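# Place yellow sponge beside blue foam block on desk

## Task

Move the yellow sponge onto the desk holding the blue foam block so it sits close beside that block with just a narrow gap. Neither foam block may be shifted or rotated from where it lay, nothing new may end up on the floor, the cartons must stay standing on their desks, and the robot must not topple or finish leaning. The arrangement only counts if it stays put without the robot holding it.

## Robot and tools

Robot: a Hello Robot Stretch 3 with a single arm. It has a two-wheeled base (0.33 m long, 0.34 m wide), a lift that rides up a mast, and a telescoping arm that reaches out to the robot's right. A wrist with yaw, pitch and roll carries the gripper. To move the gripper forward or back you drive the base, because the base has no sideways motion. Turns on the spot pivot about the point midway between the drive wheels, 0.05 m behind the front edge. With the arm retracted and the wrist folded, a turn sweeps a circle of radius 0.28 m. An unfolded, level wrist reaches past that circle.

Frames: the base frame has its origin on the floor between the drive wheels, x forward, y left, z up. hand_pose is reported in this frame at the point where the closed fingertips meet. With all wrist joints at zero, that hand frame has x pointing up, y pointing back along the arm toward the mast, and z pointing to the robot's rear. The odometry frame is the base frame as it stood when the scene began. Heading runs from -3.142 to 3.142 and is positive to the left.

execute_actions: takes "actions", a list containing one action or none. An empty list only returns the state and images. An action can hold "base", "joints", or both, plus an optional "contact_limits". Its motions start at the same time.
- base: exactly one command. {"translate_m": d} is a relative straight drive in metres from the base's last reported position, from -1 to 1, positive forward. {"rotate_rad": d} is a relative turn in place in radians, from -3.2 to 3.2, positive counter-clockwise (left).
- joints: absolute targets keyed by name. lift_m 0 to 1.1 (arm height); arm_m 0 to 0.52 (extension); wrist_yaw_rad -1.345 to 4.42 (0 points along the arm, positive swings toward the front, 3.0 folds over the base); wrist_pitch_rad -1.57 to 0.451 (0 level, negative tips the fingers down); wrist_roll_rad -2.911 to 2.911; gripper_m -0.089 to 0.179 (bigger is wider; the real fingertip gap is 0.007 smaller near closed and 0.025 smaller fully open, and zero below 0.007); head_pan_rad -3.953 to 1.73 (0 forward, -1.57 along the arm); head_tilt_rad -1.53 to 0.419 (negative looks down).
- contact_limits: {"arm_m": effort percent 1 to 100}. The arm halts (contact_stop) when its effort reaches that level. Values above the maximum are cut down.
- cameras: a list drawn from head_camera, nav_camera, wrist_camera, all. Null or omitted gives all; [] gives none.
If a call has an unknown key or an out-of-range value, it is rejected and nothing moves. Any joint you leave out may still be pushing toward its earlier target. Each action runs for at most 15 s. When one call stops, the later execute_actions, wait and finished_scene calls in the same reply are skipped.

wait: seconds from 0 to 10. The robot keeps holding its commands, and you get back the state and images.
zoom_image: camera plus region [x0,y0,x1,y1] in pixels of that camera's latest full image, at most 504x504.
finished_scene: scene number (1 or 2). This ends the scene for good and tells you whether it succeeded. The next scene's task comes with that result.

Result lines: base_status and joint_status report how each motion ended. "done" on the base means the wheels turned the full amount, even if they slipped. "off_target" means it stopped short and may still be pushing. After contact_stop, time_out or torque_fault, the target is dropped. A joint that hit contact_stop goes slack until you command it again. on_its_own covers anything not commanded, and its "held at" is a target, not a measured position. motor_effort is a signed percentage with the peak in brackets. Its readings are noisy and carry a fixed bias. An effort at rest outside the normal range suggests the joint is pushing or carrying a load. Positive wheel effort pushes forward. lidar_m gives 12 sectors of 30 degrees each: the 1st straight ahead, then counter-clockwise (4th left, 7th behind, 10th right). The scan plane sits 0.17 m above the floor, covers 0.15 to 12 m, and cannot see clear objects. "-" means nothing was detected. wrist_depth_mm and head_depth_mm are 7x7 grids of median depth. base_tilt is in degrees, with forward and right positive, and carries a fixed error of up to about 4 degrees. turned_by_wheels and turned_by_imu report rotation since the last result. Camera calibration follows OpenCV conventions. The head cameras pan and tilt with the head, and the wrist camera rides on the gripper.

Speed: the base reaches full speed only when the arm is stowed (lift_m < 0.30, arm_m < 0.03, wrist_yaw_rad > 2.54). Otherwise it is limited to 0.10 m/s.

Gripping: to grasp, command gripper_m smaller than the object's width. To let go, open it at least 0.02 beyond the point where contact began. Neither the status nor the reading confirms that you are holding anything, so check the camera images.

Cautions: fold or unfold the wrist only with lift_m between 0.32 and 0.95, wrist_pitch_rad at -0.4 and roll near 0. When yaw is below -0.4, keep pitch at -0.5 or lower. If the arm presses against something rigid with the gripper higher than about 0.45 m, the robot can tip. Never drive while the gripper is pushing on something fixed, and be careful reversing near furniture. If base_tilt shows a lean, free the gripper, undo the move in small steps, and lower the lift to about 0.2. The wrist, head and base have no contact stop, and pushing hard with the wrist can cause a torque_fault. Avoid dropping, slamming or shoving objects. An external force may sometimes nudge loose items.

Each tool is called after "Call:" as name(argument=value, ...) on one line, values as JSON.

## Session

Call:
execute_actions(actions=[{"joints":{"head_tilt_rad":-0.6,"head_pan_rad":0.8}}], cameras=["nav_camera"])

Call:
execute_actions(actions=[{"joints":{"head_pan_rad":-0.8}}], cameras=["nav_camera"])

Call:
execute_actions(actions=[{"joints":{"head_pan_rad":-2.4}}], cameras=["nav_camera"])

Call:
execute_actions(actions=[{"joints":{"head_pan_rad":-3.9}}], cameras=["nav_camera"])

Scene clock: 1.00 s.
base_odometry: x=+0.000 y=+0.000 heading=+0.000 (m, m, rad; odometry frame)
turned_by_wheels: +0.000 (rad since the last result)
turned_by_imu: +0.000 (rad since the last result)
base_tilt: forward=+3.0 right=+0.2 (deg)
lidar_m: 2.59 2.43 2.40 1.66 1.33 1.79 2.06 1.52 1.68 2.09 1.96 1.76
head_depth_mm: 1828 2511 2730 2107 1668 1379 1175 / 1848 2561 2745 2121 1669 1380 1170 / 1869 2601 2757 2121 1667 1379 1172 / 2289 2603 2606 2130 1670 1378 1174 / 2359 2672 2886 2115 1672 1377 1176 / 2437 2701 2914 2125 1675 1376 1175 / 2458 2747 2907 2115 1668 1379 1181
base_status: not commanded
joint_positions: lift_m=+0.355 arm_m=+0.003 wrist_yaw_rad=+3.145 wrist_pitch_rad=-0.535 wrist_roll_rad=+0.014 gripper_m=+0.037 head_pan_rad=+0.793 head_tilt_rad=-0.592
joint_status: all done
motor_effort: left_wheel=+0(0) right_wheel=+0(1) lift_m=+24(25) arm_m=+1(1) wrist_yaw_rad=+0(0) wrist_pitch_rad=+6(6) wrist_roll_rad=+0(0) gripper_m=+0(1) head_pan_rad=+5(50) head_tilt_rad=-4(39) (%)
hand_pose: x=-0.0220 y=+0.0604 z=+0.3422 quat_wxyz=(+0.187, +0.686, +0.187, +0.678) (m; base frame)
wrist_depth_mm: - - - - - - - / - - - - - - - / 814 834 - 890 913 952 - / 675 679 687 724 744 765 780 / 563 579 589 601 612 632 641 / 488 517 - - 537 542 552 / 441 - - - 462 470 482
pictures: nav_camera (sideways: a quarter turn counterclockwise sets it upright)
camera_calibration (this result's frames):
nav_camera: T_world_to_cam=[[0.413001, 0.409735, 0.813356, -1.01484], [0.70201, -0.712164, 0.00229594, 0.0458379], [0.580183, 0.570035, -0.581762, 0.711631], [0, 0, 0, 1]] pos_world=[-0.0259232, 0.0428062, 1.23932]
Images, in order (width x height): nav_camera 672x504.

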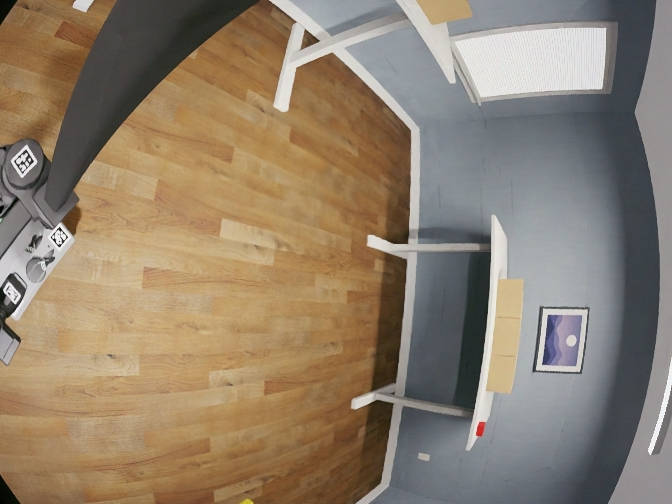

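Scene clock: 2.33 s.
base_odometry: x=+0.000 y=+0.000 heading=+0.000 (m, m, rad; odometry frame)
turned_by_wheels: +0.000 (rad since the last result)
turned_by_imu: +0.000 (rad since the last result)
base_tilt: forward=+3.0 right=+0.2 (deg)
lidar_m: 2.59 2.43 2.40 1.65 1.33 1.79 2.05 1.52 1.68 2.10 1.96 1.75
head_depth_mm: 1585 1748 1962 2112 1674 1377 1170 / 1592 1781 2005 2125 1664 1375 1171 / 1634 1816 2057 2111 1667 1372 1175 / 1654 1839 2092 2115 1675 1384 1176 / 1645 1817 2081 2040 1676 1381 1175 / 1607 1810 2106 2060 1665 1380 1173 / 1658 1851 2126 2090 1671 1377 1177
base_status: not commanded
joint_positions: lift_m=+0.355 arm_m=+0.003 wrist_yaw_rad=+3.145 wrist_pitch_rad=-0.535 wrist_roll_rad=+0.014 gripper_m=+0.037 head_pan_rad=-0.793 head_tilt_rad=-0.592
joint_status: all done
motor_effort: left_wheel=+0(0) right_wheel=+0(0) lift_m=+24(24) arm_m=+1(2) wrist_yaw_rad=+0(1) wrist_pitch_rad=+5(6) wrist_roll_rad=+0(0) gripper_m=+0(0) head_pan_rad=-4(52) head_tilt_rad=-4(4) (%)
hand_pose: x=-0.0220 y=+0.0604 z=+0.3422 quat_wxyz=(+0.187, +0.686, +0.187, +0.678) (m; base frame)
wrist_depth_mm: - - - - - - - / - - - - - - - / 806 828 - 921 924 943 - / 672 693 681 715 739 769 767 / 570 579 586 612 621 623 645 / 494 516 - - 530 545 551 / 442 - - - 460 470 482
pictures: nav_camera (sideways: a quarter turn counterclockwise sets it upright)
camera_calibration (this result's frames):
nav_camera: T_world_to_cam=[[0.403824, -0.419211, 0.813135, -1.0145], [-0.722425, -0.691445, 0.00230146, 0.0545198], [0.561273, -0.588358, -0.582071, 0.712148], [0, 0, 0, 1]] pos_world=[0.0493565, 0.0314062, 1.23932]
Images, in order (width x height): nav_camera 672x504.

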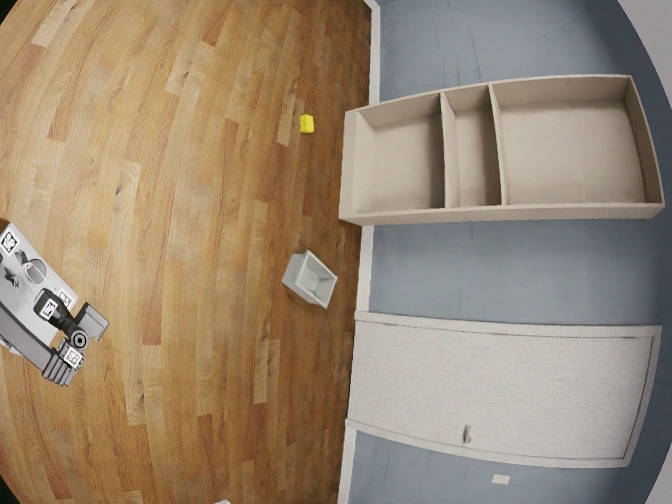

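Scene clock: 3.67 s.
base_odometry: x=+0.000 y=+0.000 heading=+0.000 (m, m, rad; odometry frame)
turned_by_wheels: +0.000 (rad since the last result)
turned_by_imu: +0.000 (rad since the last result)
base_tilt: forward=+3.0 right=+0.2 (deg)
lidar_m: 2.59 2.44 2.41 1.65 1.33 1.79 2.05 1.52 1.68 2.10 1.96 1.75
head_depth_mm: 1557 1251 1886 1954 1664 1378 1170 / 1520 1134 1973 2107 1667 1380 1170 / 1545 1149 2003 2100 1672 1379 1171 / 1556 1162 2024 2114 1670 1381 1174 / 1571 1161 2054 2113 1673 1372 1175 / 1587 1173 2078 2119 1667 1386 1171 / 1605 1198 2023 1967 1671 1379 1179
base_status: not commanded
joint_positions: lift_m=+0.355 arm_m=+0.003 wrist_yaw_rad=+3.145 wrist_pitch_rad=-0.535 wrist_roll_rad=+0.014 gripper_m=+0.037 head_pan_rad=-2.393 head_tilt_rad=-0.593
joint_status: all done
motor_effort: left_wheel=+0(0) right_wheel=+0(0) lift_m=+25(24) arm_m=+1(1) wrist_yaw_rad=+0(1) wrist_pitch_rad=+6(6) wrist_roll_rad=+0(0) gripper_m=+0(0) head_pan_rad=-4(52) head_tilt_rad=-4(4) (%)
hand_pose: x=-0.0220 y=+0.0604 z=+0.3422 quat_wxyz=(+0.187, +0.686, +0.187, +0.678) (m; base frame)
wrist_depth_mm: - - - - - - - / - - - - - - - / 815 840 - 891 919 938 - / 672 687 691 728 734 758 780 / 574 579 588 606 616 627 639 / 496 513 - - 534 548 547 / 442 - - - 460 473 476
pictures: nav_camera (sideways: a quarter turn counterclockwise sets it upright)
camera_calibration (this result's frames):
nav_camera: T_world_to_cam=[[-0.430854, -0.391439, 0.813105, -1.00937], [-0.670055, 0.742307, 0.0023022, 0.0541994], [-0.604475, -0.543834, -0.582112, 0.719312], [0, 0, 0, 1]] pos_world=[0.036232, -0.044153, 1.23932]
Images, in order (width x height): nav_camera 672x504.

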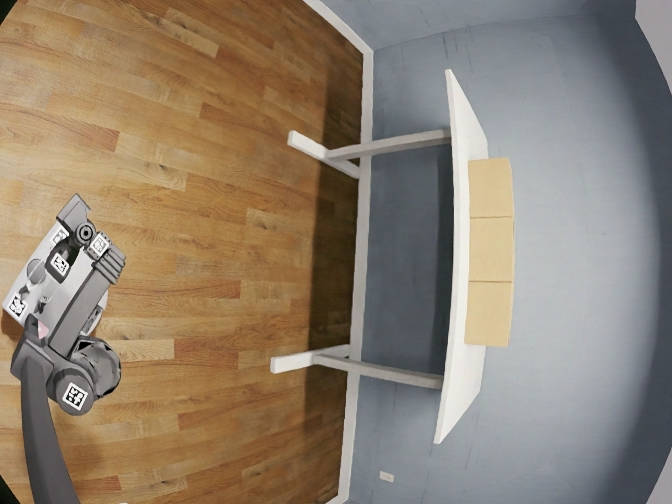

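Scene clock: 4.97 s.
base_odometry: x=+0.000 y=+0.000 heading=+0.000 (m, m, rad; odometry frame)
turned_by_wheels: +0.000 (rad since the last result)
turned_by_imu: +0.000 (rad since the last result)
base_tilt: forward=+2.9 right=+0.3 (deg)
lidar_m: 2.59 2.43 2.40 1.65 1.33 1.79 2.05 1.52 1.67 2.11 1.96 1.76
head_depth_mm: - - - - - 1327 1171 / - - - - - - - / 1447 1022 1822 2037 1680 1413 - / 1481 1262 1791 1919 1667 1381 1176 / 1503 1614 1899 2063 1672 1375 1174 / 1536 1719 1960 2124 1658 1379 1177 / 1554 1751 1997 2116 1671 1384 1173
base_status: not commanded
joint_positions: lift_m=+0.355 arm_m=+0.003 wrist_yaw_rad=+3.145 wrist_pitch_rad=-0.535 wrist_roll_rad=+0.014 gripper_m=+0.037 head_pan_rad=-3.893 head_tilt_rad=-0.593
joint_status: all done
motor_effort: left_wheel=+0(0) right_wheel=+0(1) lift_m=+24(24) arm_m=+1(2) wrist_yaw_rad=+1(1) wrist_pitch_rad=+6(6) wrist_roll_rad=+0(0) gripper_m=-1(0) head_pan_rad=-4(51) head_tilt_rad=-4(4) (%)
hand_pose: x=-0.0220 y=+0.0604 z=+0.3422 quat_wxyz=(+0.187, +0.686, +0.187, +0.678) (m; base frame)
wrist_depth_mm: - - - - - - - / - - - - - - - / 811 835 - 890 917 970 - / 670 687 690 724 746 762 776 / 570 579 594 604 625 638 640 / 493 515 - - 534 539 552 / 445 - - - 462 469 484
pictures: nav_camera (sideways: a quarter turn counterclockwise sets it upright)
camera_calibration (this result's frames):
nav_camera: T_world_to_cam=[[-0.420953, 0.402102, 0.813088, -1.00941], [0.69305, 0.720886, 0.00230263, 0.0458839], [-0.585217, 0.56448, -0.582136, 0.719227], [0, 0, 0, 1]] pos_world=[-0.0358096, -0.0331811, 1.23932]
Images, in order (width x height): nav_camera 672x504.

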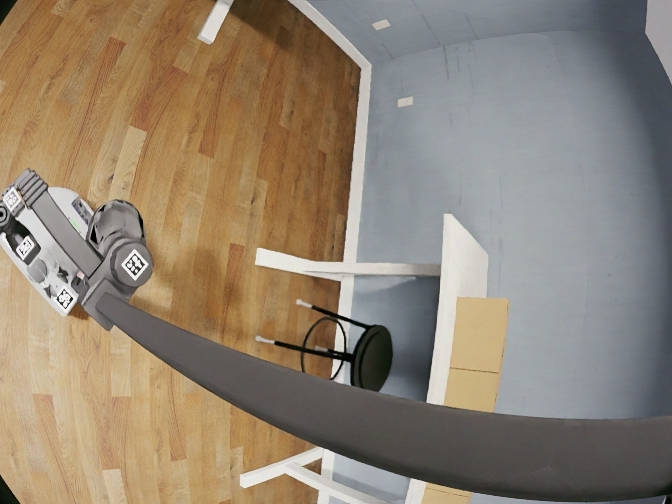

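Call:
execute_actions(actions=[{"base":{"rotate_rad":-0.283},"joints":{"lift_m":0.28}}], cameras=[])

Call:
execute_actions(actions=[{"base":{"translate_m":1}}], cameras=[])

Call:
execute_actions(actions=[{"base":{"translate_m":0.16}}], cameras=[])

Call:
execute_actions(actions=[{"base":{"rotate_rad":1.57}}], cameras=[])

Call:
execute_actions(actions=[{"joints":{"lift_m":0.4,"wrist_pitch_rad":-0.4}}], cameras=[])

Call:
execute_actions(actions=[{"joints":{"wrist_yaw_rad":0,"head_pan_rad":-0.3,"head_tilt_rad":-0.5,"gripper_m":0.15}}], cameras=[])

Call:
execute_actions(actions=[{"joints":{"wrist_pitch_rad":-1.5,"arm_m":0.15}}], cameras=["nav_camera","wrist_camera"])

Scene clock: 8.67 s.
base_odometry: x=+0.000 y=+0.000 heading=-0.283 (m, m, rad; odometry frame)
turned_by_wheels: -0.283 (rad since the last result)
turned_by_imu: -0.281 (rad since the last result)
base_tilt: forward=+2.9 right=+0.2 (deg)
lidar_m: 2.10 2.48 2.41 1.66 1.12 1.33 1.94 1.52 1.92 1.68 1.98 1.75
head_depth_mm: - - - - - 1325 1167 / - - - - - - - / 1463 1008 1821 1965 1666 - - / 1451 1005 1790 1759 1614 1380 1173 / 1433 1002 1838 2002 1667 1378 1176 / 1427 1076 1741 1948 1662 1375 1174 / 1425 1267 1772 1959 1664 1384 1178
base_status: done
joint_positions: lift_m=+0.281 arm_m=+0.003 wrist_yaw_rad=+3.145 wrist_pitch_rad=-0.535 wrist_roll_rad=+0.014 gripper_m=+0.037 head_pan_rad=-3.893 head_tilt_rad=-0.593
joint_status: all done
motor_effort: left_wheel=+2(8) right_wheel=-1(7) lift_m=+9(19) arm_m=+1(1) wrist_yaw_rad=+1(0) wrist_pitch_rad=+5(6) wrist_roll_rad=+0(0) gripper_m=+0(0) head_pan_rad=-4(4) head_tilt_rad=-4(3) (%)
hand_pose: x=-0.0220 y=+0.0603 z=+0.2680 quat_wxyz=(+0.187, +0.686, +0.187, +0.678) (m; base frame)
wrist_depth_mm: - - - - - - - / 880 907 - - - - - / 696 712 - 751 783 803 828 / 566 575 578 612 630 642 657 / 484 506 - 540 526 533 547 / 426 - - - 458 458 463 / - - - - 393 399 404
pictures: none
No camera images: the call's "cameras" was empty. Leave "cameras" out to get every camera's image.

Scene clock: 13.70 s.
base_odometry: x=+0.960 y=-0.279 heading=-0.283 (m, m, rad; odometry frame)
turned_by_wheels: +0.000 (rad since the last result)
turned_by_imu: +0.001 (rad since the last result)
base_tilt: forward=+2.9 right=+0.2 (deg)
lidar_m: 1.11 2.06 1.72 2.11 2.12 1.92 2.79 2.40 2.10 1.48 0.91 0.92
head_depth_mm: - - - - - 1325 1170 / - - - - - - - / 2122 2051 2578 2112 1666 - - / 1644 2356 2616 2118 1671 1382 1170 / 1621 2333 2594 2113 1675 1376 1173 / 1604 2311 2517 2125 1669 1376 1179 / 1588 2261 2516 2115 1674 1379 1172
base_status: done
joint_positions: lift_m=+0.281 arm_m=+0.003 wrist_yaw_rad=+3.145 wrist_pitch_rad=-0.535 wrist_roll_rad=+0.014 gripper_m=+0.037 head_pan_rad=-3.893 head_tilt_rad=-0.593
joint_status: not commanded
motor_effort: left_wheel=+2(12) right_wheel=-1(4) lift_m=+9(9) arm_m=+1(2) wrist_yaw_rad=+1(0) wrist_pitch_rad=+6(6) wrist_roll_rad=+0(0) gripper_m=+0(0) head_pan_rad=-4(4) head_tilt_rad=-3(4) (%)
hand_pose: x=-0.0220 y=+0.0603 z=+0.2680 quat_wxyz=(+0.187, +0.686, +0.187, +0.678) (m; base frame)
wrist_depth_mm: - - - - - - - / 880 899 - - - - - / 698 712 - 763 770 803 824 / 571 580 579 613 622 644 663 / 479 510 - 544 527 533 548 / 429 - - - 450 456 463 / - - - - 391 398 407
pictures: none
No camera images: the call's "cameras" was empty. Leave "cameras" out to get every camera's image.

Scene clock: 15.60 s.
base_odometry: x=+1.114 y=-0.324 heading=-0.283 (m, m, rad; odometry frame)
turned_by_wheels: +0.000 (rad since the last result)
turned_by_imu: +0.000 (rad since the last result)
base_tilt: forward=+3.0 right=+0.2 (deg)
lidar_m: 0.95 1.85 1.63 2.10 2.23 2.41 2.92 2.55 2.20 1.34 0.81 1.04
head_depth_mm: - - - - - 1328 1170 / - - - - - - - / 2226 2487 2741 2119 1666 - - / 2147 2437 2655 2099 1667 1378 1173 / 1734 2470 2697 2116 1667 1375 1170 / 1714 2415 2620 2121 1671 1380 1175 / 1691 2356 2577 2127 1677 1385 1177
base_status: done
joint_positions: lift_m=+0.281 arm_m=+0.003 wrist_yaw_rad=+3.145 wrist_pitch_rad=-0.535 wrist_roll_rad=+0.014 gripper_m=+0.037 head_pan_rad=-3.893 head_tilt_rad=-0.593
joint_status: not commanded
motor_effort: left_wheel=+1(12) right_wheel=-2(3) lift_m=+9(9) arm_m=+1(2) wrist_yaw_rad=+0(0) wrist_pitch_rad=+6(6) wrist_roll_rad=+0(0) gripper_m=+0(0) head_pan_rad=-3(4) head_tilt_rad=-4(4) (%)
hand_pose: x=-0.0220 y=+0.0603 z=+0.2680 quat_wxyz=(+0.187, +0.686, +0.187, +0.678) (m; base frame)
wrist_depth_mm: - - - - - - - / 892 915 - - - - - / 695 712 - 761 781 805 822 / 567 582 586 609 625 639 663 / 481 507 - 539 527 532 547 / 432 - - - 452 458 463 / - - - - 390 397 408
pictures: none
No camera images: the call's "cameras" was empty. Leave "cameras" out to get every camera's image.

Scene clock: 17.80 s.
base_odometry: x=+1.114 y=-0.324 heading=+1.287 (m, m, rad; odometry frame)
turned_by_wheels: +1.570 (rad since the last result)
turned_by_imu: +1.554 (rad since the last result)
base_tilt: forward=+3.0 right=+0.1 (deg)
lidar_m: 2.11 2.23 2.20 2.90 2.66 2.19 1.34 0.80 1.04 0.95 1.83 1.63
head_depth_mm: - - - - - 1331 1171 / - - - - - - - / 1770 2477 2707 2110 1660 - - / 2153 2475 2692 2112 1670 1378 1176 / 2151 2390 2607 2120 1667 1379 1174 / 2157 2396 2622 2126 1668 1376 1174 / 2140 2381 2609 2124 1680 1382 1148
base_status: done
joint_positions: lift_m=+0.281 arm_m=+0.003 wrist_yaw_rad=+3.145 wrist_pitch_rad=-0.535 wrist_roll_rad=+0.014 gripper_m=+0.037 head_pan_rad=-3.893 head_tilt_rad=-0.593
joint_status: not commanded
motor_effort: left_wheel=-1(9) right_wheel=+1(8) lift_m=+9(9) arm_m=+1(1) wrist_yaw_rad=+1(1) wrist_pitch_rad=+6(6) wrist_roll_rad=+0(0) gripper_m=+0(0) head_pan_rad=-3(3) head_tilt_rad=-3(4) (%)
hand_pose: x=-0.0220 y=+0.0603 z=+0.2680 quat_wxyz=(+0.187, +0.686, +0.187, +0.678) (m; base frame)
wrist_depth_mm: - - - - - - - / 885 911 - - - - - / 691 706 - 758 780 798 831 / 568 585 583 616 630 641 664 / 481 509 - 540 528 540 546 / 427 - - - 456 456 463 / - - - - 394 399 409
pictures: none
No camera images: the call's "cameras" was empty. Leave "cameras" out to get every camera's image.

Scene clock: 19.73 s.
base_odometry: x=+1.114 y=-0.324 heading=+1.287 (m, m, rad; odometry frame)
turned_by_wheels: +0.000 (rad since the last result)
turned_by_imu: +0.000 (rad since the last result)
base_tilt: forward=+2.9 right=+0.2 (deg)
lidar_m: 2.11 2.23 2.19 2.90 2.66 2.19 1.34 0.81 1.04 0.95 1.82 1.63
head_depth_mm: - - - - - 1321 1175 / - - - - - - - / 1769 2484 2722 2111 1664 - - / 2164 2457 2675 2100 1669 1378 1174 / 2147 2391 2608 2116 1671 1375 1175 / 2172 2393 2654 2114 1682 1382 1174 / 2134 2375 2639 2115 1669 1380 1152
base_status: not commanded
joint_positions: lift_m=+0.399 arm_m=+0.003 wrist_yaw_rad=+3.145 wrist_pitch_rad=-0.419 wrist_roll_rad=+0.014 gripper_m=+0.037 head_pan_rad=-3.893 head_tilt_rad=-0.593
joint_status: all done
motor_effort: left_wheel=-1(1) right_wheel=+2(1) lift_m=+38(39) arm_m=+1(1) wrist_yaw_rad=+0(0) wrist_pitch_rad=+8(9) wrist_roll_rad=+0(0) gripper_m=+0(0) head_pan_rad=-4(4) head_tilt_rad=-3(4) (%)
hand_pose: x=-0.0221 y=+0.0765 z=+0.4117 quat_wxyz=(+0.147, +0.696, +0.148, +0.687) (m; base frame)
wrist_depth_mm: - - - - - - - / - - - - - - - / - - - - - - - / 844 885 - 925 962 - - / 701 718 722 747 773 784 812 / 593 603 - 625 646 659 672 / 517 524 544 554 544 564 567
pictures: none
No camera images: the call's "cameras" was empty. Leave "cameras" out to get every camera's image.

Scene clock: 22.33 s.
base_odometry: x=+1.114 y=-0.324 heading=+1.287 (m, m, rad; odometry frame)
turned_by_wheels: +0.000 (rad since the last result)
turned_by_imu: +0.000 (rad since the last result)
base_tilt: forward=+3.0 right=+0.2 (deg)
lidar_m: 2.11 2.23 2.19 2.91 2.67 2.20 1.34 0.80 1.04 0.95 1.82 1.62
head_depth_mm: 1664 1758 1996 2189 1808 1458 1218 / 1713 1807 2018 2198 1805 1462 1219 / 1746 1404 2144 2305 1818 1459 1219 / 1804 1391 2226 2389 1815 1458 1225 / 1881 1439 2319 2410 1810 1461 1223 / 1955 1507 2412 2417 1815 1463 1225 / 2029 1567 2430 2251 1831 1465 1223
base_status: not commanded
joint_positions: lift_m=+0.399 arm_m=+0.003 wrist_yaw_rad=+0.002 wrist_pitch_rad=-0.419 wrist_roll_rad=+0.014 gripper_m=+0.150 head_pan_rad=-0.307 head_tilt_rad=-0.507
joint_status: all done
motor_effort: left_wheel=-1(1) right_wheel=+1(1) lift_m=+38(38) arm_m=+1(1) wrist_yaw_rad=-2(3) wrist_pitch_rad=+8(9) wrist_roll_rad=+0(0) gripper_m=+0(87) head_pan_rad=+4(52) head_tilt_rad=+4(16) (%)
hand_pose: x=-0.0210 y=-0.3721 z=+0.4117 quat_wxyz=(+0.687, +0.147, -0.696, -0.148) (m; base frame)
wrist_depth_mm: - - - 732 750 649 573 / - - - 817 813 683 604 / - - - 900 870 731 634 / 860 880 904 848 781 766 669 / 699 739 736 750 710 669 658 / 608 590 618 632 636 - 555 / 504 523 527 540 552 544 540
pictures: none
No camera images: the call's "cameras" was empty. Leave "cameras" out to get every camera's image.

Scene clock: 24.67 s.
base_odometry: x=+1.114 y=-0.324 heading=+1.287 (m, m, rad; odometry frame)
turned_by_wheels: +0.000 (rad since the last result)
turned_by_imu: +0.000 (rad since the last result)
base_tilt: forward=+3.0 right=+0.2 (deg)
lidar_m: 2.11 2.23 2.20 2.91 2.66 2.20 1.34 0.81 1.04 0.95 1.82 1.63
head_depth_mm: 1658 1761 1994 2175 1796 1456 1218 / 1707 1807 2024 2201 1803 1457 1220 / 1746 1399 2145 2306 1813 1460 1221 / 1807 1385 2227 2375 1818 1458 1225 / 1880 1435 2334 2400 1818 1468 1222 / 1951 1502 2445 2404 1818 1464 1228 / 2037 1575 2426 2272 1821 1464 1222
base_status: not commanded
joint_positions: lift_m=+0.399 arm_m=+0.150 wrist_yaw_rad=+0.001 wrist_pitch_rad=-1.495 wrist_roll_rad=+0.014 gripper_m=+0.150 head_pan_rad=-0.307 head_tilt_rad=-0.507
joint_status: all done
motor_effort: left_wheel=-1(1) right_wheel=+1(1) lift_m=+38(38) arm_m=+6(10) wrist_yaw_rad=+0(1) wrist_pitch_rad=-2(7) wrist_roll_rad=+0(0) gripper_m=+0(0) head_pan_rad=+4(5) head_tilt_rad=+4(4) (%)
hand_pose: x=-0.0216 y=-0.2898 z=+0.2806 quat_wxyz=(+0.515, +0.478, -0.521, -0.484) (m; base frame)
wrist_depth_mm: 407 414 412 419 422 431 432 / 416 417 423 407 428 431 439 / 423 424 428 430 439 442 444 / 428 430 437 441 444 447 452 / 434 436 444 451 452 457 459 / 439 445 449 - 460 - 468 / 451 454 456 - - 475 471
pictures: nav_camera (sideways: a quarter turn counterclockwise sets it upright), wrist_camera
camera_calibration (this result's frames):
nav_camera: T_world_to_cam=[[0.484879, -0.16072, 0.859687, -1.07569], [-0.316318, -0.948653, 0.00105635, 0.0536634], [0.815374, -0.272446, -0.510821, 0.617898], [0, 0, 0, 1]] pos_world=[0.0347371, 0.0463664, 1.24034]
wrist_camera: T_world_to_cam=[[-0.99867, -0.0460998, 0.0231031, -0.0491799], [-0.0437011, 0.994485, 0.0953391, 0.291158], [-0.0273708, 0.0942026, -0.995177, 0.466658], [0, 0, 0, 1]] pos_world=[-0.0236177, -0.33578, 0.437784]
Images, in order (width x height): nav_camera 672x504, wrist_camera 644x364.

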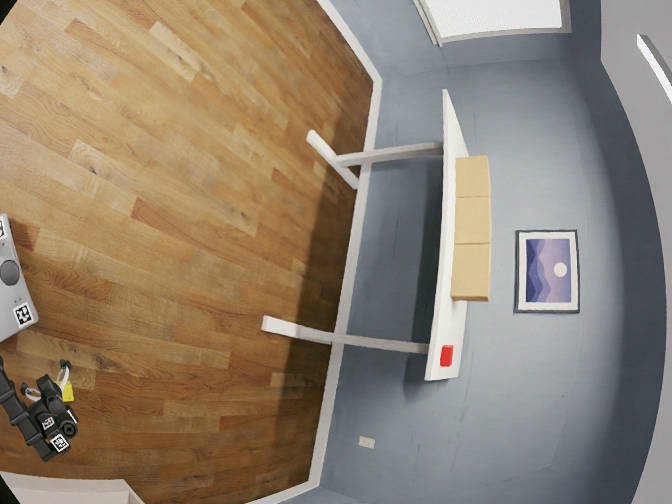

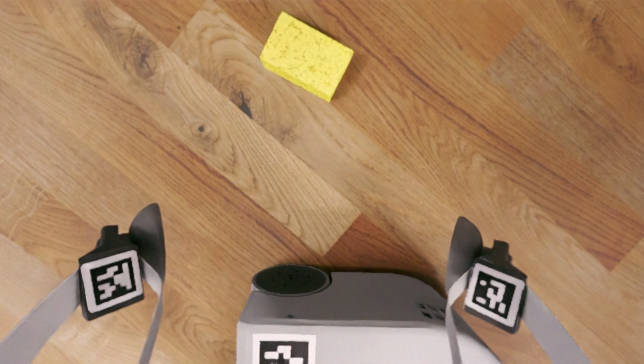

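Call:
execute_actions(actions=[{"base":{"translate_m":0.01},"joints":{"arm_m":0.316,"lift_m":0.22,"wrist_roll_rad":1.1}}], cameras=["wrist_camera"])

Scene clock: 27.93 s.
base_odometry: x=+1.117 y=-0.314 heading=+1.287 (m, m, rad; odometry frame)
turned_by_wheels: +0.000 (rad since the last result)
turned_by_imu: +0.000 (rad since the last result)
base_tilt: forward=+2.9 right=+0.2 (deg)
lidar_m: 2.10 2.22 2.40 2.41 2.67 2.21 1.35 0.81 1.04 0.95 1.83 1.62
head_depth_mm: 1653 1733 1981 2156 1810 1455 1221 / 1701 1789 2019 2200 1789 1460 1217 / 1746 1384 2139 2282 1808 1458 1219 / 1789 1379 2228 2383 1819 1460 1224 / 1880 1432 2302 2395 1816 1468 1221 / 1945 1499 2418 2424 1820 1467 1224 / 2024 1560 2432 2239 1808 1468 1224
base_status: done
joint_positions: lift_m=+0.221 arm_m=+0.316 wrist_yaw_rad=+0.001 wrist_pitch_rad=-1.497 wrist_roll_rad=+1.094 gripper_m=+0.150 head_pan_rad=-0.307 head_tilt_rad=-0.507
joint_status: all done
motor_effort: left_wheel=-2(3) right_wheel=+2(5) lift_m=+9(36) arm_m=+6(6) wrist_yaw_rad=+0(0) wrist_pitch_rad=-2(2) wrist_roll_rad=+4(5) gripper_m=+0(0) head_pan_rad=+5(4) head_tilt_rad=+4(4) (%)
hand_pose: x=-0.0216 y=-0.4554 z=+0.1021 quat_wxyz=(+0.174, +0.161, -0.712, -0.661) (m; base frame)
wrist_depth_mm: 253 251 247 245 243 241 238 / 258 257 254 251 248 245 243 / 264 264 260 256 253 252 251 / 271 268 265 219 259 258 255 / 277 273 270 224 265 261 258 / 283 282 276 274 271 - 266 / 292 288 285 281 278 275 271
pictures: wrist_camera
camera_calibration (this result's frames):
wrist_camera: T_world_to_cam=[[-0.512689, 0.857456, -0.0438203, 0.376124], [0.84791, 0.51368, 0.131078, 0.269477], [0.134903, 0.0300463, -0.990403, 0.278421], [0, 0, 0, 1]] pos_world=[-0.0732179, -0.4693, 0.256909]
Images, in order (width x height): wrist_camera 644x364.

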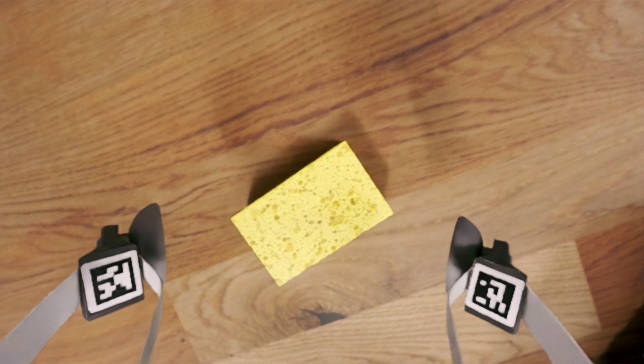

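Call:
execute_actions(actions=[{"joints":{"wrist_roll_rad":2.1}}], cameras=[])

Call:
execute_actions(actions=[{"joints":{"lift_m":0.145}}], cameras=["wrist_camera"])

Call:
execute_actions(actions=[{"joints":{"gripper_m":0.02}}], cameras=[])

Call:
execute_actions(actions=[{"joints":{"lift_m":0.3}}], cameras=[])

Call:
execute_actions(actions=[{"base":{"rotate_rad":-0.18},"joints":{"arm_m":0,"wrist_roll_rad":0}}], cameras=[])

Call:
execute_actions(actions=[{"base":{"translate_m":1},"joints":{"lift_m":1.1,"wrist_pitch_rad":0.3,"head_pan_rad":-1.57}}], cameras=[])

Call:
execute_actions(actions=[{"base":{"rotate_rad":1.14}}], cameras=["nav_camera"])

Scene clock: 31.63 s.
base_odometry: x=+1.117 y=-0.314 heading=+1.287 (m, m, rad; odometry frame)
turned_by_wheels: +0.000 (rad since the last result)
turned_by_imu: +0.000 (rad since the last result)
base_tilt: forward=+3.0 right=+0.3 (deg)
lidar_m: 2.10 2.22 2.40 2.42 2.67 2.21 1.35 0.81 1.04 0.95 1.83 1.62
head_depth_mm: 1655 1744 1997 2176 1806 1454 1221 / 1706 1795 2011 2206 1787 1455 1223 / 1745 1388 2129 2294 1816 1457 1220 / 1799 1381 2232 2377 1809 1459 1226 / 1893 1429 2333 2408 1819 1458 1225 / 1956 1488 2434 2426 1826 1461 1225 / 2024 1555 2402 2243 1825 1464 1223
base_status: not commanded
joint_positions: lift_m=+0.221 arm_m=+0.316 wrist_yaw_rad=+0.001 wrist_pitch_rad=-1.497 wrist_roll_rad=+2.093 gripper_m=+0.150 head_pan_rad=-0.307 head_tilt_rad=-0.507
joint_status: all done
motor_effort: left_wheel=-2(1) right_wheel=+2(1) lift_m=+9(9) arm_m=+6(5) wrist_yaw_rad=-1(0) wrist_pitch_rad=-2(2) wrist_roll_rad=+4(4) gripper_m=+0(0) head_pan_rad=+5(4) head_tilt_rad=+4(4) (%)
hand_pose: x=-0.0214 y=-0.4553 z=+0.1021 quat_wxyz=(-0.189, -0.176, -0.708, -0.658) (m; base frame)
wrist_depth_mm: 244 242 239 238 234 231 229 / 254 250 248 244 242 238 237 / 262 259 255 250 249 246 244 / 271 268 264 216 257 256 252 / 281 278 274 225 267 262 261 / 289 289 282 281 278 - 269 / 303 299 294 291 285 285 280
pictures: none
No camera images: the call's "cameras" was empty. Leave "cameras" out to get every camera's image.

Scene clock: 33.13 s.
base_odometry: x=+1.117 y=-0.314 heading=+1.287 (m, m, rad; odometry frame)
turned_by_wheels: +0.000 (rad since the last result)
turned_by_imu: +0.000 (rad since the last result)
base_tilt: forward=+3.0 right=+0.3 (deg)
lidar_m: 2.10 2.23 2.40 2.42 2.66 2.20 1.35 0.81 1.04 1.06 1.83 1.62
head_depth_mm: 1660 1734 1988 2169 1810 1456 1217 / 1710 1797 2024 2184 1792 1455 1214 / 1744 1389 2145 2294 1820 1462 1216 / 1800 1381 2227 2375 1811 1461 1220 / 1885 1430 2309 2400 1820 1466 1222 / 1944 1489 2415 2412 1828 1463 1218 / 2020 1555 2430 2245 1834 1462 1222
base_status: not commanded
joint_positions: lift_m=+0.146 arm_m=+0.316 wrist_yaw_rad=+0.001 wrist_pitch_rad=-1.497 wrist_roll_rad=+2.093 gripper_m=+0.150 head_pan_rad=-0.307 head_tilt_rad=-0.507
joint_status: all done
motor_effort: left_wheel=-1(1) right_wheel=+1(1) lift_m=+9(11) arm_m=+7(6) wrist_yaw_rad=+0(0) wrist_pitch_rad=-1(2) wrist_roll_rad=+4(4) gripper_m=+0(0) head_pan_rad=+4(5) head_tilt_rad=+4(4) (%)
hand_pose: x=-0.0214 y=-0.4553 z=+0.0271 quat_wxyz=(-0.189, -0.176, -0.708, -0.658) (m; base frame)
wrist_depth_mm: 174 173 170 169 167 165 163 / 180 178 175 174 172 170 168 / 186 184 181 179 177 175 173 / 192 190 186 140 184 181 179 / 198 196 192 145 189 186 185 / 206 205 199 150 196 - 192 / 216 214 209 157 204 202 197
pictures: wrist_camera
camera_calibration (this result's frames):
wrist_camera: T_world_to_cam=[[0.444549, 0.894506, -0.0472674, 0.410347], [0.881528, -0.427513, 0.200351, -0.150554], [0.159008, -0.130733, -0.978583, 0.131097], [0, 0, 0, 1]] pos_world=[-0.0705477, -0.414283, 0.177849]
Images, in order (width x height): wrist_camera 644x364.

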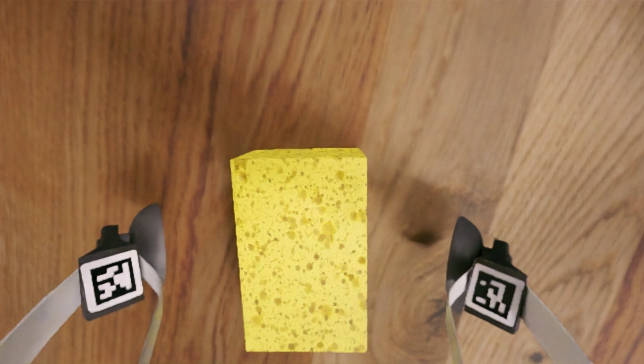

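Scene clock: 34.93 s.
base_odometry: x=+1.117 y=-0.314 heading=+1.287 (m, m, rad; odometry frame)
turned_by_wheels: +0.000 (rad since the last result)
turned_by_imu: +0.000 (rad since the last result)
base_tilt: forward=+2.9 right=+0.2 (deg)
lidar_m: 2.09 2.22 2.40 2.42 2.67 2.21 1.35 0.81 1.04 1.04 1.83 1.62
head_depth_mm: 1655 1732 1984 2171 1811 1453 1217 / 1702 1791 2009 2207 1787 1455 1219 / 1741 1385 2140 2282 1812 1458 1223 / 1799 1375 2235 2371 1814 1458 1223 / 1879 1433 2315 2427 1815 1462 1220 / 1949 1482 2413 2421 1821 1462 1222 / 2017 1556 2420 2254 1818 1462 1228
base_status: not commanded
joint_positions: lift_m=+0.146 arm_m=+0.316 wrist_yaw_rad=+0.001 wrist_pitch_rad=-1.497 wrist_roll_rad=+2.093 gripper_m=+0.021 head_pan_rad=-0.307 head_tilt_rad=-0.507
joint_status: all done
motor_effort: left_wheel=-1(1) right_wheel=+1(2) lift_m=+9(9) arm_m=+6(6) wrist_yaw_rad=-1(0) wrist_pitch_rad=-2(2) wrist_roll_rad=+4(4) gripper_m=-18(96) head_pan_rad=+5(4) head_tilt_rad=+5(4) (%)
hand_pose: x=-0.0214 y=-0.4553 z=+0.0271 quat_wxyz=(-0.189, -0.176, -0.708, -0.658) (m; base frame)
wrist_depth_mm: 174 172 170 169 166 165 163 / 179 178 176 174 172 170 168 / 185 184 181 179 178 175 173 / 192 190 186 137 182 181 179 / 199 197 144 142 189 188 185 / 207 205 150 147 - 194 192 / 215 212 209 152 204 200 198
pictures: none
No camera images: the call's "cameras" was empty. Leave "cameras" out to get every camera's image.

Scene clock: 37.17 s.
base_odometry: x=+1.117 y=-0.314 heading=+1.287 (m, m, rad; odometry frame)
turned_by_wheels: +0.000 (rad since the last result)
turned_by_imu: +0.000 (rad since the last result)
base_tilt: forward=+3.0 right=+0.2 (deg)
lidar_m: 2.10 2.22 2.39 2.42 2.68 2.20 1.35 0.81 1.04 0.40 1.83 1.62
head_depth_mm: 1664 1742 1992 2185 1798 1458 1218 / 1697 1790 2021 2185 1799 1462 1220 / 1732 1387 2126 2299 1814 1461 1224 / 1800 1374 2232 2378 1814 1455 1223 / 1873 1430 2318 2417 1818 1459 1223 / 1946 1489 2411 2412 1817 1469 1225 / 2003 1566 2419 2247 1823 1467 1224
base_status: not commanded
joint_positions: lift_m=+0.299 arm_m=+0.316 wrist_yaw_rad=+0.001 wrist_pitch_rad=-1.497 wrist_roll_rad=+2.093 gripper_m=+0.021 head_pan_rad=-0.307 head_tilt_rad=-0.507
joint_status: all done
motor_effort: left_wheel=-1(1) right_wheel=+1(1) lift_m=+38(37) arm_m=+6(6) wrist_yaw_rad=+0(0) wrist_pitch_rad=-2(2) wrist_roll_rad=+4(4) gripper_m=-18(17) head_pan_rad=+4(4) head_tilt_rad=+4(4) (%)
hand_pose: x=-0.0214 y=-0.4553 z=+0.1806 quat_wxyz=(-0.189, -0.176, -0.708, -0.658) (m; base frame)
wrist_depth_mm: 320 316 311 308 306 300 300 / 330 325 322 317 315 312 311 / 340 337 330 325 324 322 319 / 353 348 342 137 335 333 327 / 365 361 144 142 343 343 338 / 377 374 150 147 - 354 352 / 395 389 382 152 375 367 363
pictures: none
No camera images: the call's "cameras" was empty. Leave "cameras" out to get every camera's image.

Scene clock: 40.70 s.
base_odometry: x=+1.117 y=-0.314 heading=+1.107 (m, m, rad; odometry frame)
turned_by_wheels: -0.180 (rad since the last result)
turned_by_imu: -0.179 (rad since the last result)
base_tilt: forward=+3.0 right=+0.2 (deg)
lidar_m: 2.09 2.78 2.23 2.06 2.76 2.21 1.59 1.15 0.81 0.95 1.50 1.62
head_depth_mm: 1666 1829 2014 2192 1818 1466 1220 / 1691 1842 2055 2228 1807 1463 1218 / 1719 1807 2056 2189 1824 1455 1220 / 1739 1833 2124 2278 1819 1458 1224 / 1751 1361 2179 2323 1821 1461 1223 / 1772 1364 2217 2365 1822 1471 1222 / 1824 1389 2244 2404 1817 1466 1225
base_status: done
joint_positions: lift_m=+0.299 arm_m=+0.003 wrist_yaw_rad=+0.000 wrist_pitch_rad=-1.480 wrist_roll_rad=+0.006 gripper_m=+0.021 head_pan_rad=-0.307 head_tilt_rad=-0.507
joint_status: all done
joint sent to its limit — the command would take arm_m past its lower limit, so that joint was sent only as far as its limit.
motor_effort: left_wheel=+1(7) right_wheel=-1(5) lift_m=+33(38) arm_m=-6(7) wrist_yaw_rad=+0(0) wrist_pitch_rad=-9(35) wrist_roll_rad=-3(4) gripper_m=-17(18) head_pan_rad=+4(4) head_tilt_rad=+3(4) (%)
hand_pose: x=-0.0216 y=-0.1476 z=+0.1808 quat_wxyz=(+0.521, +0.475, -0.523, -0.478) (m; base frame)
wrist_depth_mm: 321 322 326 331 330 334 341 / 324 329 329 337 339 341 343 / 328 332 89 90 339 345 350 / 332 335 87 88 89 349 353 / 335 340 85 86 86 - 358 / 340 344 - 84 85 - - / 346 349 - - - - -
pictures: none
No camera images: the call's "cameras" was empty. Leave "cameras" out to get every camera's image.

Scene clock: 51.83 s.
base_odometry: x=+1.564 y=+0.580 heading=+1.107 (m, m, rad; odometry frame)
turned_by_wheels: +0.000 (rad since the last result)
turned_by_imu: +0.001 (rad since the last result)
base_tilt: forward=+3.0 right=+0.1 (deg)
lidar_m: 1.25 1.13 2.19 1.83 2.50 3.09 2.30 1.58 1.27 1.60 0.82 1.22
head_depth_mm: - - - - 1690 1462 1218 / - - - - - 1461 1222 / - - - - - 1438 1223 / - - - 2038 1813 1465 1219 / 1498 1682 1878 2118 1828 1460 1220 / 1562 1693 1862 1871 1822 1462 1224 / 1416 1504 1596 660 1707 1464 1190
base_status: done
joint_positions: lift_m=+1.096 arm_m=+0.003 wrist_yaw_rad=+0.000 wrist_pitch_rad=+0.277 wrist_roll_rad=+0.006 gripper_m=+0.021 head_pan_rad=-1.563 head_tilt_rad=-0.507
joint_status: all done
joint sent to its limit — the command would take lift_m past its upper limit, so that joint was sent only as far as its limit.
motor_effort: left_wheel=+1(7) right_wheel=-2(4) lift_m=+38(39) arm_m=-4(5) wrist_yaw_rad=+0(1) wrist_pitch_rad=+9(10) wrist_roll_rad=-3(3) gripper_m=-17(17) head_pan_rad=-4(53) head_tilt_rad=+4(4) (%)
hand_pose: x=-0.0214 y=-0.4012 z=+1.2821 quat_wxyz=(+0.699, -0.097, -0.702, +0.098) (m; base frame)
wrist_depth_mm: 904 - - - - - - / 901 - - - - - - / 906 - 92 92 - - - / 914 - 89 89 91 - - / 902 - 86 86 88 - - / 892 - - - - - - / 895 - - - - - -
pictures: none
No camera images: the call's "cameras" was empty. Leave "cameras" out to get every camera's image.

Scene clock: 54.57 s.
base_odometry: x=+1.564 y=+0.580 heading=+2.247 (m, m, rad; odometry frame)
turned_by_wheels: +1.140 (rad since the last result)
turned_by_imu: +1.135 (rad since the last result)
base_tilt: forward=+3.0 right=+0.2 (deg)
lidar_m: 1.83 1.84 3.17 3.10 2.09 1.28 1.53 1.63 0.82 1.22 1.13 1.14
head_depth_mm: - - - - 1022 1161 1187 / - - - - - 1419 1218 / - - - - - 1442 1219 / - - - 602 532 1461 1224 / 969 1103 565 605 533 1463 1222 / 982 1102 565 606 534 1459 1229 / 985 1106 568 610 534 1462 1223
base_status: done
joint_positions: lift_m=+1.096 arm_m=+0.003 wrist_yaw_rad=+0.000 wrist_pitch_rad=+0.277 wrist_roll_rad=+0.006 gripper_m=+0.021 head_pan_rad=-1.563 head_tilt_rad=-0.507
joint_status: not commanded
motor_effort: left_wheel=-1(6) right_wheel=+1(6) lift_m=+38(38) arm_m=-3(4) wrist_yaw_rad=+1(0) wrist_pitch_rad=+10(10) wrist_roll_rad=-3(3) gripper_m=-17(17) head_pan_rad=-4(4) head_tilt_rad=+4(4) (%)
hand_pose: x=-0.0214 y=-0.4012 z=+1.2821 quat_wxyz=(+0.699, -0.097, -0.702, +0.098) (m; base frame)
wrist_depth_mm: - - - - - - - / - - - - - - - / - - 92 93 - - - / - - 89 89 91 957 965 / 962 950 86 86 88 965 958 / 945 941 944 935 928 942 933 / 390 401 411 428 909 928 914
pictures: nav_camera (sideways: a quarter turn counterclockwise sets it upright)
camera_calibration (this result's frames):
nav_camera: T_world_to_cam=[[-0.0026244, -0.510564, 0.859836, -1.07291], [-0.999976, 0.00691183, 0.00105206, 0.0578393], [-0.00648018, -0.859812, -0.510569, 0.622585], [0, 0, 0, 1]] pos_world=[0.0590566, -0.0128844, 1.24034]
Images, in order (width x height): nav_camera 672x504.

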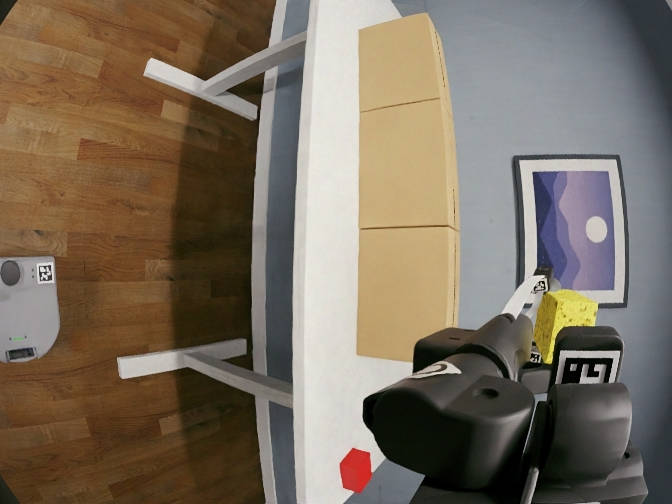

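Call:
execute_actions(actions=[{"base":{"translate_m":-0.3},"joints":{"wrist_pitch_rad":-0.1}}], cameras=[])

Call:
execute_actions(actions=[{"joints":{"arm_m":0.52},"contact_limits":{"arm_m":15}}], cameras=[])

Call:
execute_actions(actions=[{"joints":{"wrist_yaw_rad":0.8,"wrist_roll_rad":1.57}}], cameras=["wrist_camera","nav_camera"])

Scene clock: 60.17 s.
base_odometry: x=+1.752 y=+0.346 heading=+2.247 (m, m, rad; odometry frame)
turned_by_wheels: +0.000 (rad since the last result)
turned_by_imu: -0.001 (rad since the last result)
base_tilt: forward=+3.0 right=+0.3 (deg)
lidar_m: 2.12 2.33 3.28 3.08 1.46 1.00 1.26 1.33 1.23 0.72 1.27 1.36
head_depth_mm: - - - - - 1409 1218 / - - - - - 1380 1215 / - - - - - 1346 1194 / - - 914 - 513 1423 1225 / 983 1085 948 658 513 1459 1223 / 967 1085 634 607 514 1458 1228 / 970 1091 557 598 515 1467 1227
base_status: done
joint_positions: lift_m=+1.096 arm_m=+0.003 wrist_yaw_rad=+0.000 wrist_pitch_rad=-0.117 wrist_roll_rad=+0.006 gripper_m=+0.021 head_pan_rad=-1.563 head_tilt_rad=-0.507
joint_status: all done
motor_effort: left_wheel=-1(6) right_wheel=+1(3) lift_m=+38(38) arm_m=-4(5) wrist_yaw_rad=+1(1) wrist_pitch_rad=+7(9) wrist_roll_rad=-3(3) gripper_m=-17(17) head_pan_rad=-4(4) head_tilt_rad=+4(4) (%)
hand_pose: x=-0.0214 y=-0.3998 z=+1.1812 quat_wxyz=(+0.704, +0.042, -0.708, -0.042) (m; base frame)
wrist_depth_mm: 844 837 834 849 828 831 834 / 914 904 884 876 877 880 876 / 951 938 92 93 887 911 901 / 390 405 89 89 91 952 956 / 346 346 86 86 88 - - / 364 359 477 503 469 - - / 375 376 391 401 355 - -
pictures: none
No camera images: the call's "cameras" was empty. Leave "cameras" out to get every camera's image.

Scene clock: 65.13 s.
base_odometry: x=+1.752 y=+0.346 heading=+2.247 (m, m, rad; odometry frame)
turned_by_wheels: +0.000 (rad since the last result)
turned_by_imu: +0.000 (rad since the last result)
base_tilt: forward=+3.0 right=+0.2 (deg)
lidar_m: 2.11 2.33 3.28 3.08 1.46 1.00 1.26 1.33 1.23 0.72 1.27 1.36
head_depth_mm: - 1069 1185 685 510 1460 1220 / - 1070 972 571 511 1458 1226 / 950 1087 971 655 512 1345 1191 / 954 1108 976 658 512 1457 1222 / 982 1082 976 657 513 1461 1222 / 969 1083 635 605 514 1462 1223 / 968 1086 556 597 515 1460 1225
base_status: not commanded
joint_positions: lift_m=+1.096 arm_m=+0.520 wrist_yaw_rad=+0.000 wrist_pitch_rad=-0.118 wrist_roll_rad=+0.006 gripper_m=+0.021 head_pan_rad=-1.563 head_tilt_rad=-0.507
joint_status: all done
motor_effort: left_wheel=-1(1) right_wheel=+1(1) lift_m=+38(38) arm_m=+6(5) wrist_yaw_rad=+0(1) wrist_pitch_rad=+7(7) wrist_roll_rad=-3(3) gripper_m=-17(17) head_pan_rad=-4(3) head_tilt_rad=+4(4) (%)
contact_limits: arm_m 15 (drawing in: default 29, maximum 48; extending or still: default 42, maximum 68)
hand_pose: x=-0.0214 y=-0.9162 z=+1.1810 quat_wxyz=(+0.704, +0.042, -0.708, -0.042) (m; base frame)
wrist_depth_mm: 385 384 393 394 394 392 386 / 423 420 418 410 406 407 401 / 442 441 92 92 420 425 423 / 468 463 89 89 91 444 440 / 486 488 86 86 88 470 463 / 506 500 507 505 484 491 484 / 375 386 387 400 409 520 510
pictures: none
No camera images: the call's "cameras" was empty. Leave "cameras" out to get every camera's image.

Scene clock: 66.60 s.
base_odometry: x=+1.752 y=+0.346 heading=+2.247 (m, m, rad; odometry frame)
turned_by_wheels: +0.000 (rad since the last result)
turned_by_imu: +0.000 (rad since the last result)
base_tilt: forward=+3.0 right=+0.2 (deg)
lidar_m: 2.11 2.33 3.28 3.09 1.45 0.99 1.26 1.33 1.23 0.72 1.26 1.36
head_depth_mm: - 1067 1185 684 511 1455 1222 / - 1069 973 571 511 1455 1219 / 945 1088 972 655 511 1341 1194 / 955 1110 973 655 512 1456 1223 / 982 1100 977 658 513 1462 1223 / 968 1062 636 605 515 1463 1226 / 972 1091 555 597 515 1465 1225
base_status: not commanded
joint_positions: lift_m=+1.096 arm_m=+0.520 wrist_yaw_rad=+0.798 wrist_pitch_rad=-0.118 wrist_roll_rad=+1.566 gripper_m=+0.021 head_pan_rad=-1.563 head_tilt_rad=-0.507
joint_status: all done
motor_effort: left_wheel=-1(1) right_wheel=+1(1) lift_m=+38(38) arm_m=+6(6) wrist_yaw_rad=+3(3) wrist_pitch_rad=+8(8) wrist_roll_rad=+2(4) gripper_m=-17(17) head_pan_rad=-4(3) head_tilt_rad=+4(4) (%)
hand_pose: x=+0.1587 y=-0.8403 z=+1.1807 quat_wxyz=(+0.026, +0.388, -0.920, -0.054) (m; base frame)
wrist_depth_mm: 412 417 435 452 461 347 248 / 485 489 507 530 522 344 245 / 576 591 92 93 438 339 245 / 765 771 89 89 91 338 242 / - - 86 86 88 334 241 / - - - - 362 331 239 / - - - - 532 311 238
pictures: nav_camera (sideways: a quarter turn counterclockwise sets it upright), wrist_camera
camera_calibration (this result's frames):
nav_camera: T_world_to_cam=[[-0.00270448, -0.510556, 0.85984, -1.07292], [-0.999974, 0.0070686, 0.00105194, 0.0578394], [-0.00661494, -0.859815, -0.510562, 0.622577], [0, 0, 0, 1]] pos_world=[0.0590546, -0.0128932, 1.24034]
wrist_camera: T_world_to_cam=[[-0.144315, 0.0486536, -0.988335, 1.22299], [0.56176, 0.826266, -0.0413519, 0.684666], [0.814616, -0.561174, -0.146574, -0.267094], [0, 0, 0, 1]] pos_world=[0.00945758, -0.775105, 1.19789]
Images, in order (width x height): nav_camera 672x504, wrist_camera 644x364.

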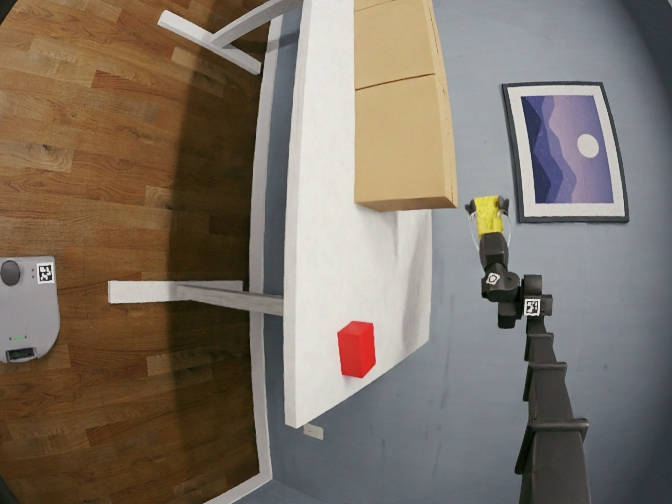

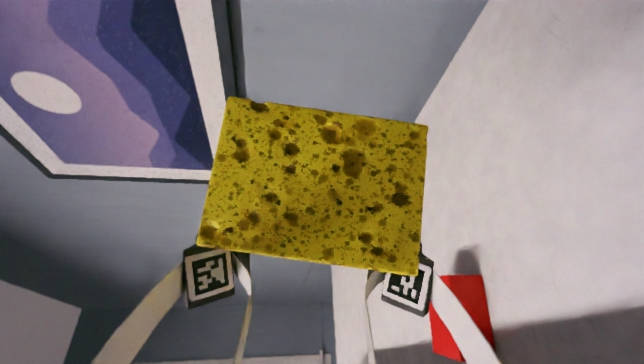

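Call:
execute_actions(actions=[{"joints":{"wrist_yaw_rad":0,"arm_m":0}}], cameras=[])

Call:
execute_actions(actions=[{"base":{"rotate_rad":0.26}}], cameras=[])

Call:
execute_actions(actions=[{"base":{"translate_m":1}}], cameras=[])

Call:
execute_actions(actions=[{"base":{"translate_m":0.5}}], cameras=[])

Call:
execute_actions(actions=[{"base":{"rotate_rad":1.33}}], cameras=["nav_camera"])

Scene clock: 74.30 s.
base_odometry: x=+1.752 y=+0.346 heading=+2.247 (m, m, rad; odometry frame)
turned_by_wheels: +0.000 (rad since the last result)
turned_by_imu: +0.000 (rad since the last result)
base_tilt: forward=+3.0 right=+0.2 (deg)
lidar_m: 2.12 2.32 3.28 3.07 1.46 0.99 1.26 1.33 1.23 0.72 1.27 1.36
head_depth_mm: - - - - - 1420 1216 / - - - - - 1376 1220 / - - - - - 1312 1191 / 967 1096 1012 - 513 1418 1222 / 981 1085 1047 - 514 1465 1224 / 967 1086 635 607 514 1460 1223 / 971 1087 557 597 515 1462 1223
base_status: not commanded
joint_positions: lift_m=+1.096 arm_m=+0.003 wrist_yaw_rad=+0.001 wrist_pitch_rad=-0.118 wrist_roll_rad=+1.567 gripper_m=+0.021 head_pan_rad=-1.563 head_tilt_rad=-0.507
joint_status: all done
joint sent to its limit — the command would take arm_m past its lower limit, so that joint was sent only as far as its limit.
motor_effort: left_wheel=-1(1) right_wheel=+1(1) lift_m=+38(38) arm_m=-4(5) wrist_yaw_rad=-1(2) wrist_pitch_rad=+8(8) wrist_roll_rad=+2(2) gripper_m=-18(18) head_pan_rad=-4(3) head_tilt_rad=+5(4) (%)
hand_pose: x=-0.0212 y=-0.3997 z=+1.1807 quat_wxyz=(+0.002, +0.000, -0.998, -0.060) (m; base frame)
wrist_depth_mm: 769 812 835 874 892 349 250 / 814 847 855 898 577 285 247 / 842 856 92 93 443 307 246 / 853 898 89 89 91 339 243 / 884 902 86 86 88 336 242 / 924 938 - 475 404 334 241 / 955 - - 412 384 314 240
pictures: none
No camera images: the call's "cameras" was empty. Leave "cameras" out to get every camera's image.

Scene clock: 75.63 s.
base_odometry: x=+1.752 y=+0.346 heading=+2.507 (m, m, rad; odometry frame)
turned_by_wheels: +0.260 (rad since the last result)
turned_by_imu: +0.259 (rad since the last result)
base_tilt: forward=+2.9 right=+0.2 (deg)
lidar_m: 2.11 2.73 3.28 2.28 1.36 1.00 1.26 1.35 0.72 1.21 1.36 2.49
head_depth_mm: - - - - - 1376 1221 / - - - - - 1191 1166 / - - - - - 1380 1219 / 1002 1161 567 - 533 1419 1219 / 1035 1145 580 - 555 1459 1223 / 1070 1186 607 649 1650 1467 1224 / 1123 1230 631 661 1701 1468 1223
base_status: done
joint_positions: lift_m=+1.096 arm_m=+0.003 wrist_yaw_rad=+0.001 wrist_pitch_rad=-0.118 wrist_roll_rad=+1.567 gripper_m=+0.021 head_pan_rad=-1.563 head_tilt_rad=-0.507
joint_status: not commanded
motor_effort: left_wheel=-2(6) right_wheel=+2(5) lift_m=+38(38) arm_m=-4(3) wrist_yaw_rad=-1(0) wrist_pitch_rad=+8(8) wrist_roll_rad=+2(2) gripper_m=-17(17) head_pan_rad=-4(4) head_tilt_rad=+4(4) (%)
hand_pose: x=-0.0212 y=-0.3997 z=+1.1807 quat_wxyz=(+0.002, +0.000, -0.998, -0.060) (m; base frame)
wrist_depth_mm: 770 789 813 849 584 349 249 / 817 828 858 906 574 347 248 / 871 888 92 93 441 343 245 / 943 937 89 89 91 338 244 / - - 86 86 88 337 243 / - - - 439 427 334 241 / - - - 497 478 313 260
pictures: none
No camera images: the call's "cameras" was empty. Leave "cameras" out to get every camera's image.

Scene clock: 86.70 s.
base_odometry: x=+0.946 y=+0.939 heading=+2.507 (m, m, rad; odometry frame)
turned_by_wheels: +0.000 (rad since the last result)
turned_by_imu: +0.001 (rad since the last result)
base_tilt: forward=+2.9 right=+0.2 (deg)
lidar_m: 1.12 1.37 2.79 2.97 2.47 1.89 2.21 1.43 1.51 1.07 1.73 1.55
head_depth_mm: - - - - - 1412 1217 / - - - - - 1375 1224 / - - - - - 1383 1227 / 1295 1464 1014 - 1823 1416 1224 / 1329 1480 1611 - 1825 1458 1220 / 1377 1531 1712 1945 1821 1465 1224 / 1423 1578 1780 2020 1822 1467 1224
base_status: done
joint_positions: lift_m=+1.096 arm_m=+0.003 wrist_yaw_rad=+0.001 wrist_pitch_rad=-0.118 wrist_roll_rad=+1.567 gripper_m=+0.021 head_pan_rad=-1.563 head_tilt_rad=-0.507
joint_status: not commanded
motor_effort: left_wheel=-2(4) right_wheel=+1(4) lift_m=+38(38) arm_m=-4(4) wrist_yaw_rad=+0(0) wrist_pitch_rad=+8(8) wrist_roll_rad=+2(2) gripper_m=-18(17) head_pan_rad=-4(4) head_tilt_rad=+4(4) (%)
hand_pose: x=-0.0212 y=-0.3997 z=+1.1807 quat_wxyz=(+0.002, +0.000, -0.998, -0.060) (m; base frame)
wrist_depth_mm: - - - - 555 - - / - - - - 577 - - / - - 92 93 479 - - / - - 89 89 91 - - / - - 86 86 88 - - / - - - - - - - / - - - - - - -
pictures: none
No camera images: the call's "cameras" was empty. Leave "cameras" out to get every camera's image.

Scene clock: 92.77 s.
base_odometry: x=+0.544 y=+1.236 heading=+2.507 (m, m, rad; odometry frame)
turned_by_wheels: +0.000 (rad since the last result)
turned_by_imu: +0.000 (rad since the last result)
base_tilt: forward=+3.0 right=+0.2 (deg)
lidar_m: 0.63 0.92 1.03 2.63 2.99 2.36 2.68 1.87 1.23 1.67 1.20 1.07
head_depth_mm: - - - - - 1418 1219 / - - - - - 1383 1220 / - - - - - 1383 1220 / 1432 1621 1749 - 1810 1422 1219 / 1466 1626 1795 - 1813 1458 1224 / 1523 1681 1895 2095 1831 1463 1221 / 1529 1640 1705 1786 1760 1457 1228
base_status: done
joint_positions: lift_m=+1.096 arm_m=+0.003 wrist_yaw_rad=+0.001 wrist_pitch_rad=-0.118 wrist_roll_rad=+1.567 gripper_m=+0.021 head_pan_rad=-1.563 head_tilt_rad=-0.507
joint_status: not commanded
motor_effort: left_wheel=-2(4) right_wheel=+1(4) lift_m=+38(38) arm_m=-4(4) wrist_yaw_rad=-1(0) wrist_pitch_rad=+8(8) wrist_roll_rad=+2(2) gripper_m=-18(18) head_pan_rad=-4(4) head_tilt_rad=+4(4) (%)
hand_pose: x=-0.0212 y=-0.3997 z=+1.1807 quat_wxyz=(+0.002, +0.000, -0.998, -0.060) (m; base frame)
wrist_depth_mm: - - - - - - - / - - - - - - - / - - 93 93 - - - / - - 89 89 91 - - / - - 86 86 88 - - / - - - - - - - / - - - - - - -
pictures: none
No camera images: the call's "cameras" was empty. Leave "cameras" out to get every camera's image.

Scene clock: 95.80 s.
base_odometry: x=+0.544 y=+1.236 heading=-2.446 (m, m, rad; odometry frame)
turned_by_wheels: +1.330 (rad since the last result)
turned_by_imu: +1.324 (rad since the last result)
base_tilt: forward=+3.0 right=+0.2 (deg)
lidar_m: 2.64 3.02 2.46 2.36 2.20 1.23 1.28 1.42 1.09 0.63 1.15 0.92
head_depth_mm: - - - - - 1419 1220 / - - - - - 1385 1221 / - - - - - 1343 1222 / 867 980 1000 - 495 397 1195 / 880 966 1027 - 495 409 1171 / 884 973 981 659 497 410 1227 / 888 979 985 630 497 422 1228
base_status: done
joint_positions: lift_m=+1.096 arm_m=+0.003 wrist_yaw_rad=+0.001 wrist_pitch_rad=-0.118 wrist_roll_rad=+1.567 gripper_m=+0.021 head_pan_rad=-1.563 head_tilt_rad=-0.507
joint_status: not commanded
motor_effort: left_wheel=-1(7) right_wheel=+1(5) lift_m=+38(38) arm_m=-4(3) wrist_yaw_rad=+1(1) wrist_pitch_rad=+8(7) wrist_roll_rad=+2(2) gripper_m=-17(17) head_pan_rad=-4(4) head_tilt_rad=+4(4) (%)
hand_pose: x=-0.0212 y=-0.3997 z=+1.1807 quat_wxyz=(+0.002, +0.000, -0.998, -0.060) (m; base frame)
wrist_depth_mm: 679 706 711 752 771 820 844 / 697 727 750 780 813 853 890 / 719 753 92 93 474 888 917 / 757 774 89 89 91 358 943 / 773 809 86 86 88 337 242 / 811 842 875 930 428 333 242 / 837 889 944 946 530 313 239
pictures: nav_camera (sideways: a quarter turn counterclockwise sets it upright)
camera_calibration (this result's frames):
nav_camera: T_world_to_cam=[[-0.00270475, -0.510537, 0.859851, -1.07293], [-0.999974, 0.00706886, 0.00105162, 0.0578399], [-0.00661506, -0.859826, -0.510544, 0.622552], [0, 0, 0, 1]] pos_world=[0.0590546, -0.0128946, 1.24034]
Images, in order (width x height): nav_camera 672x504.

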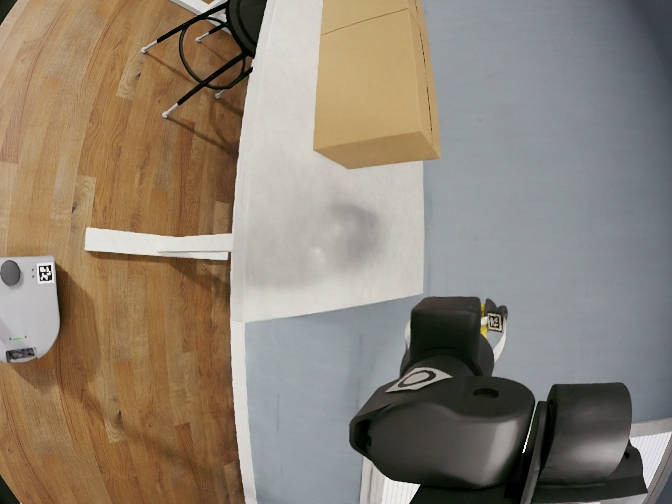

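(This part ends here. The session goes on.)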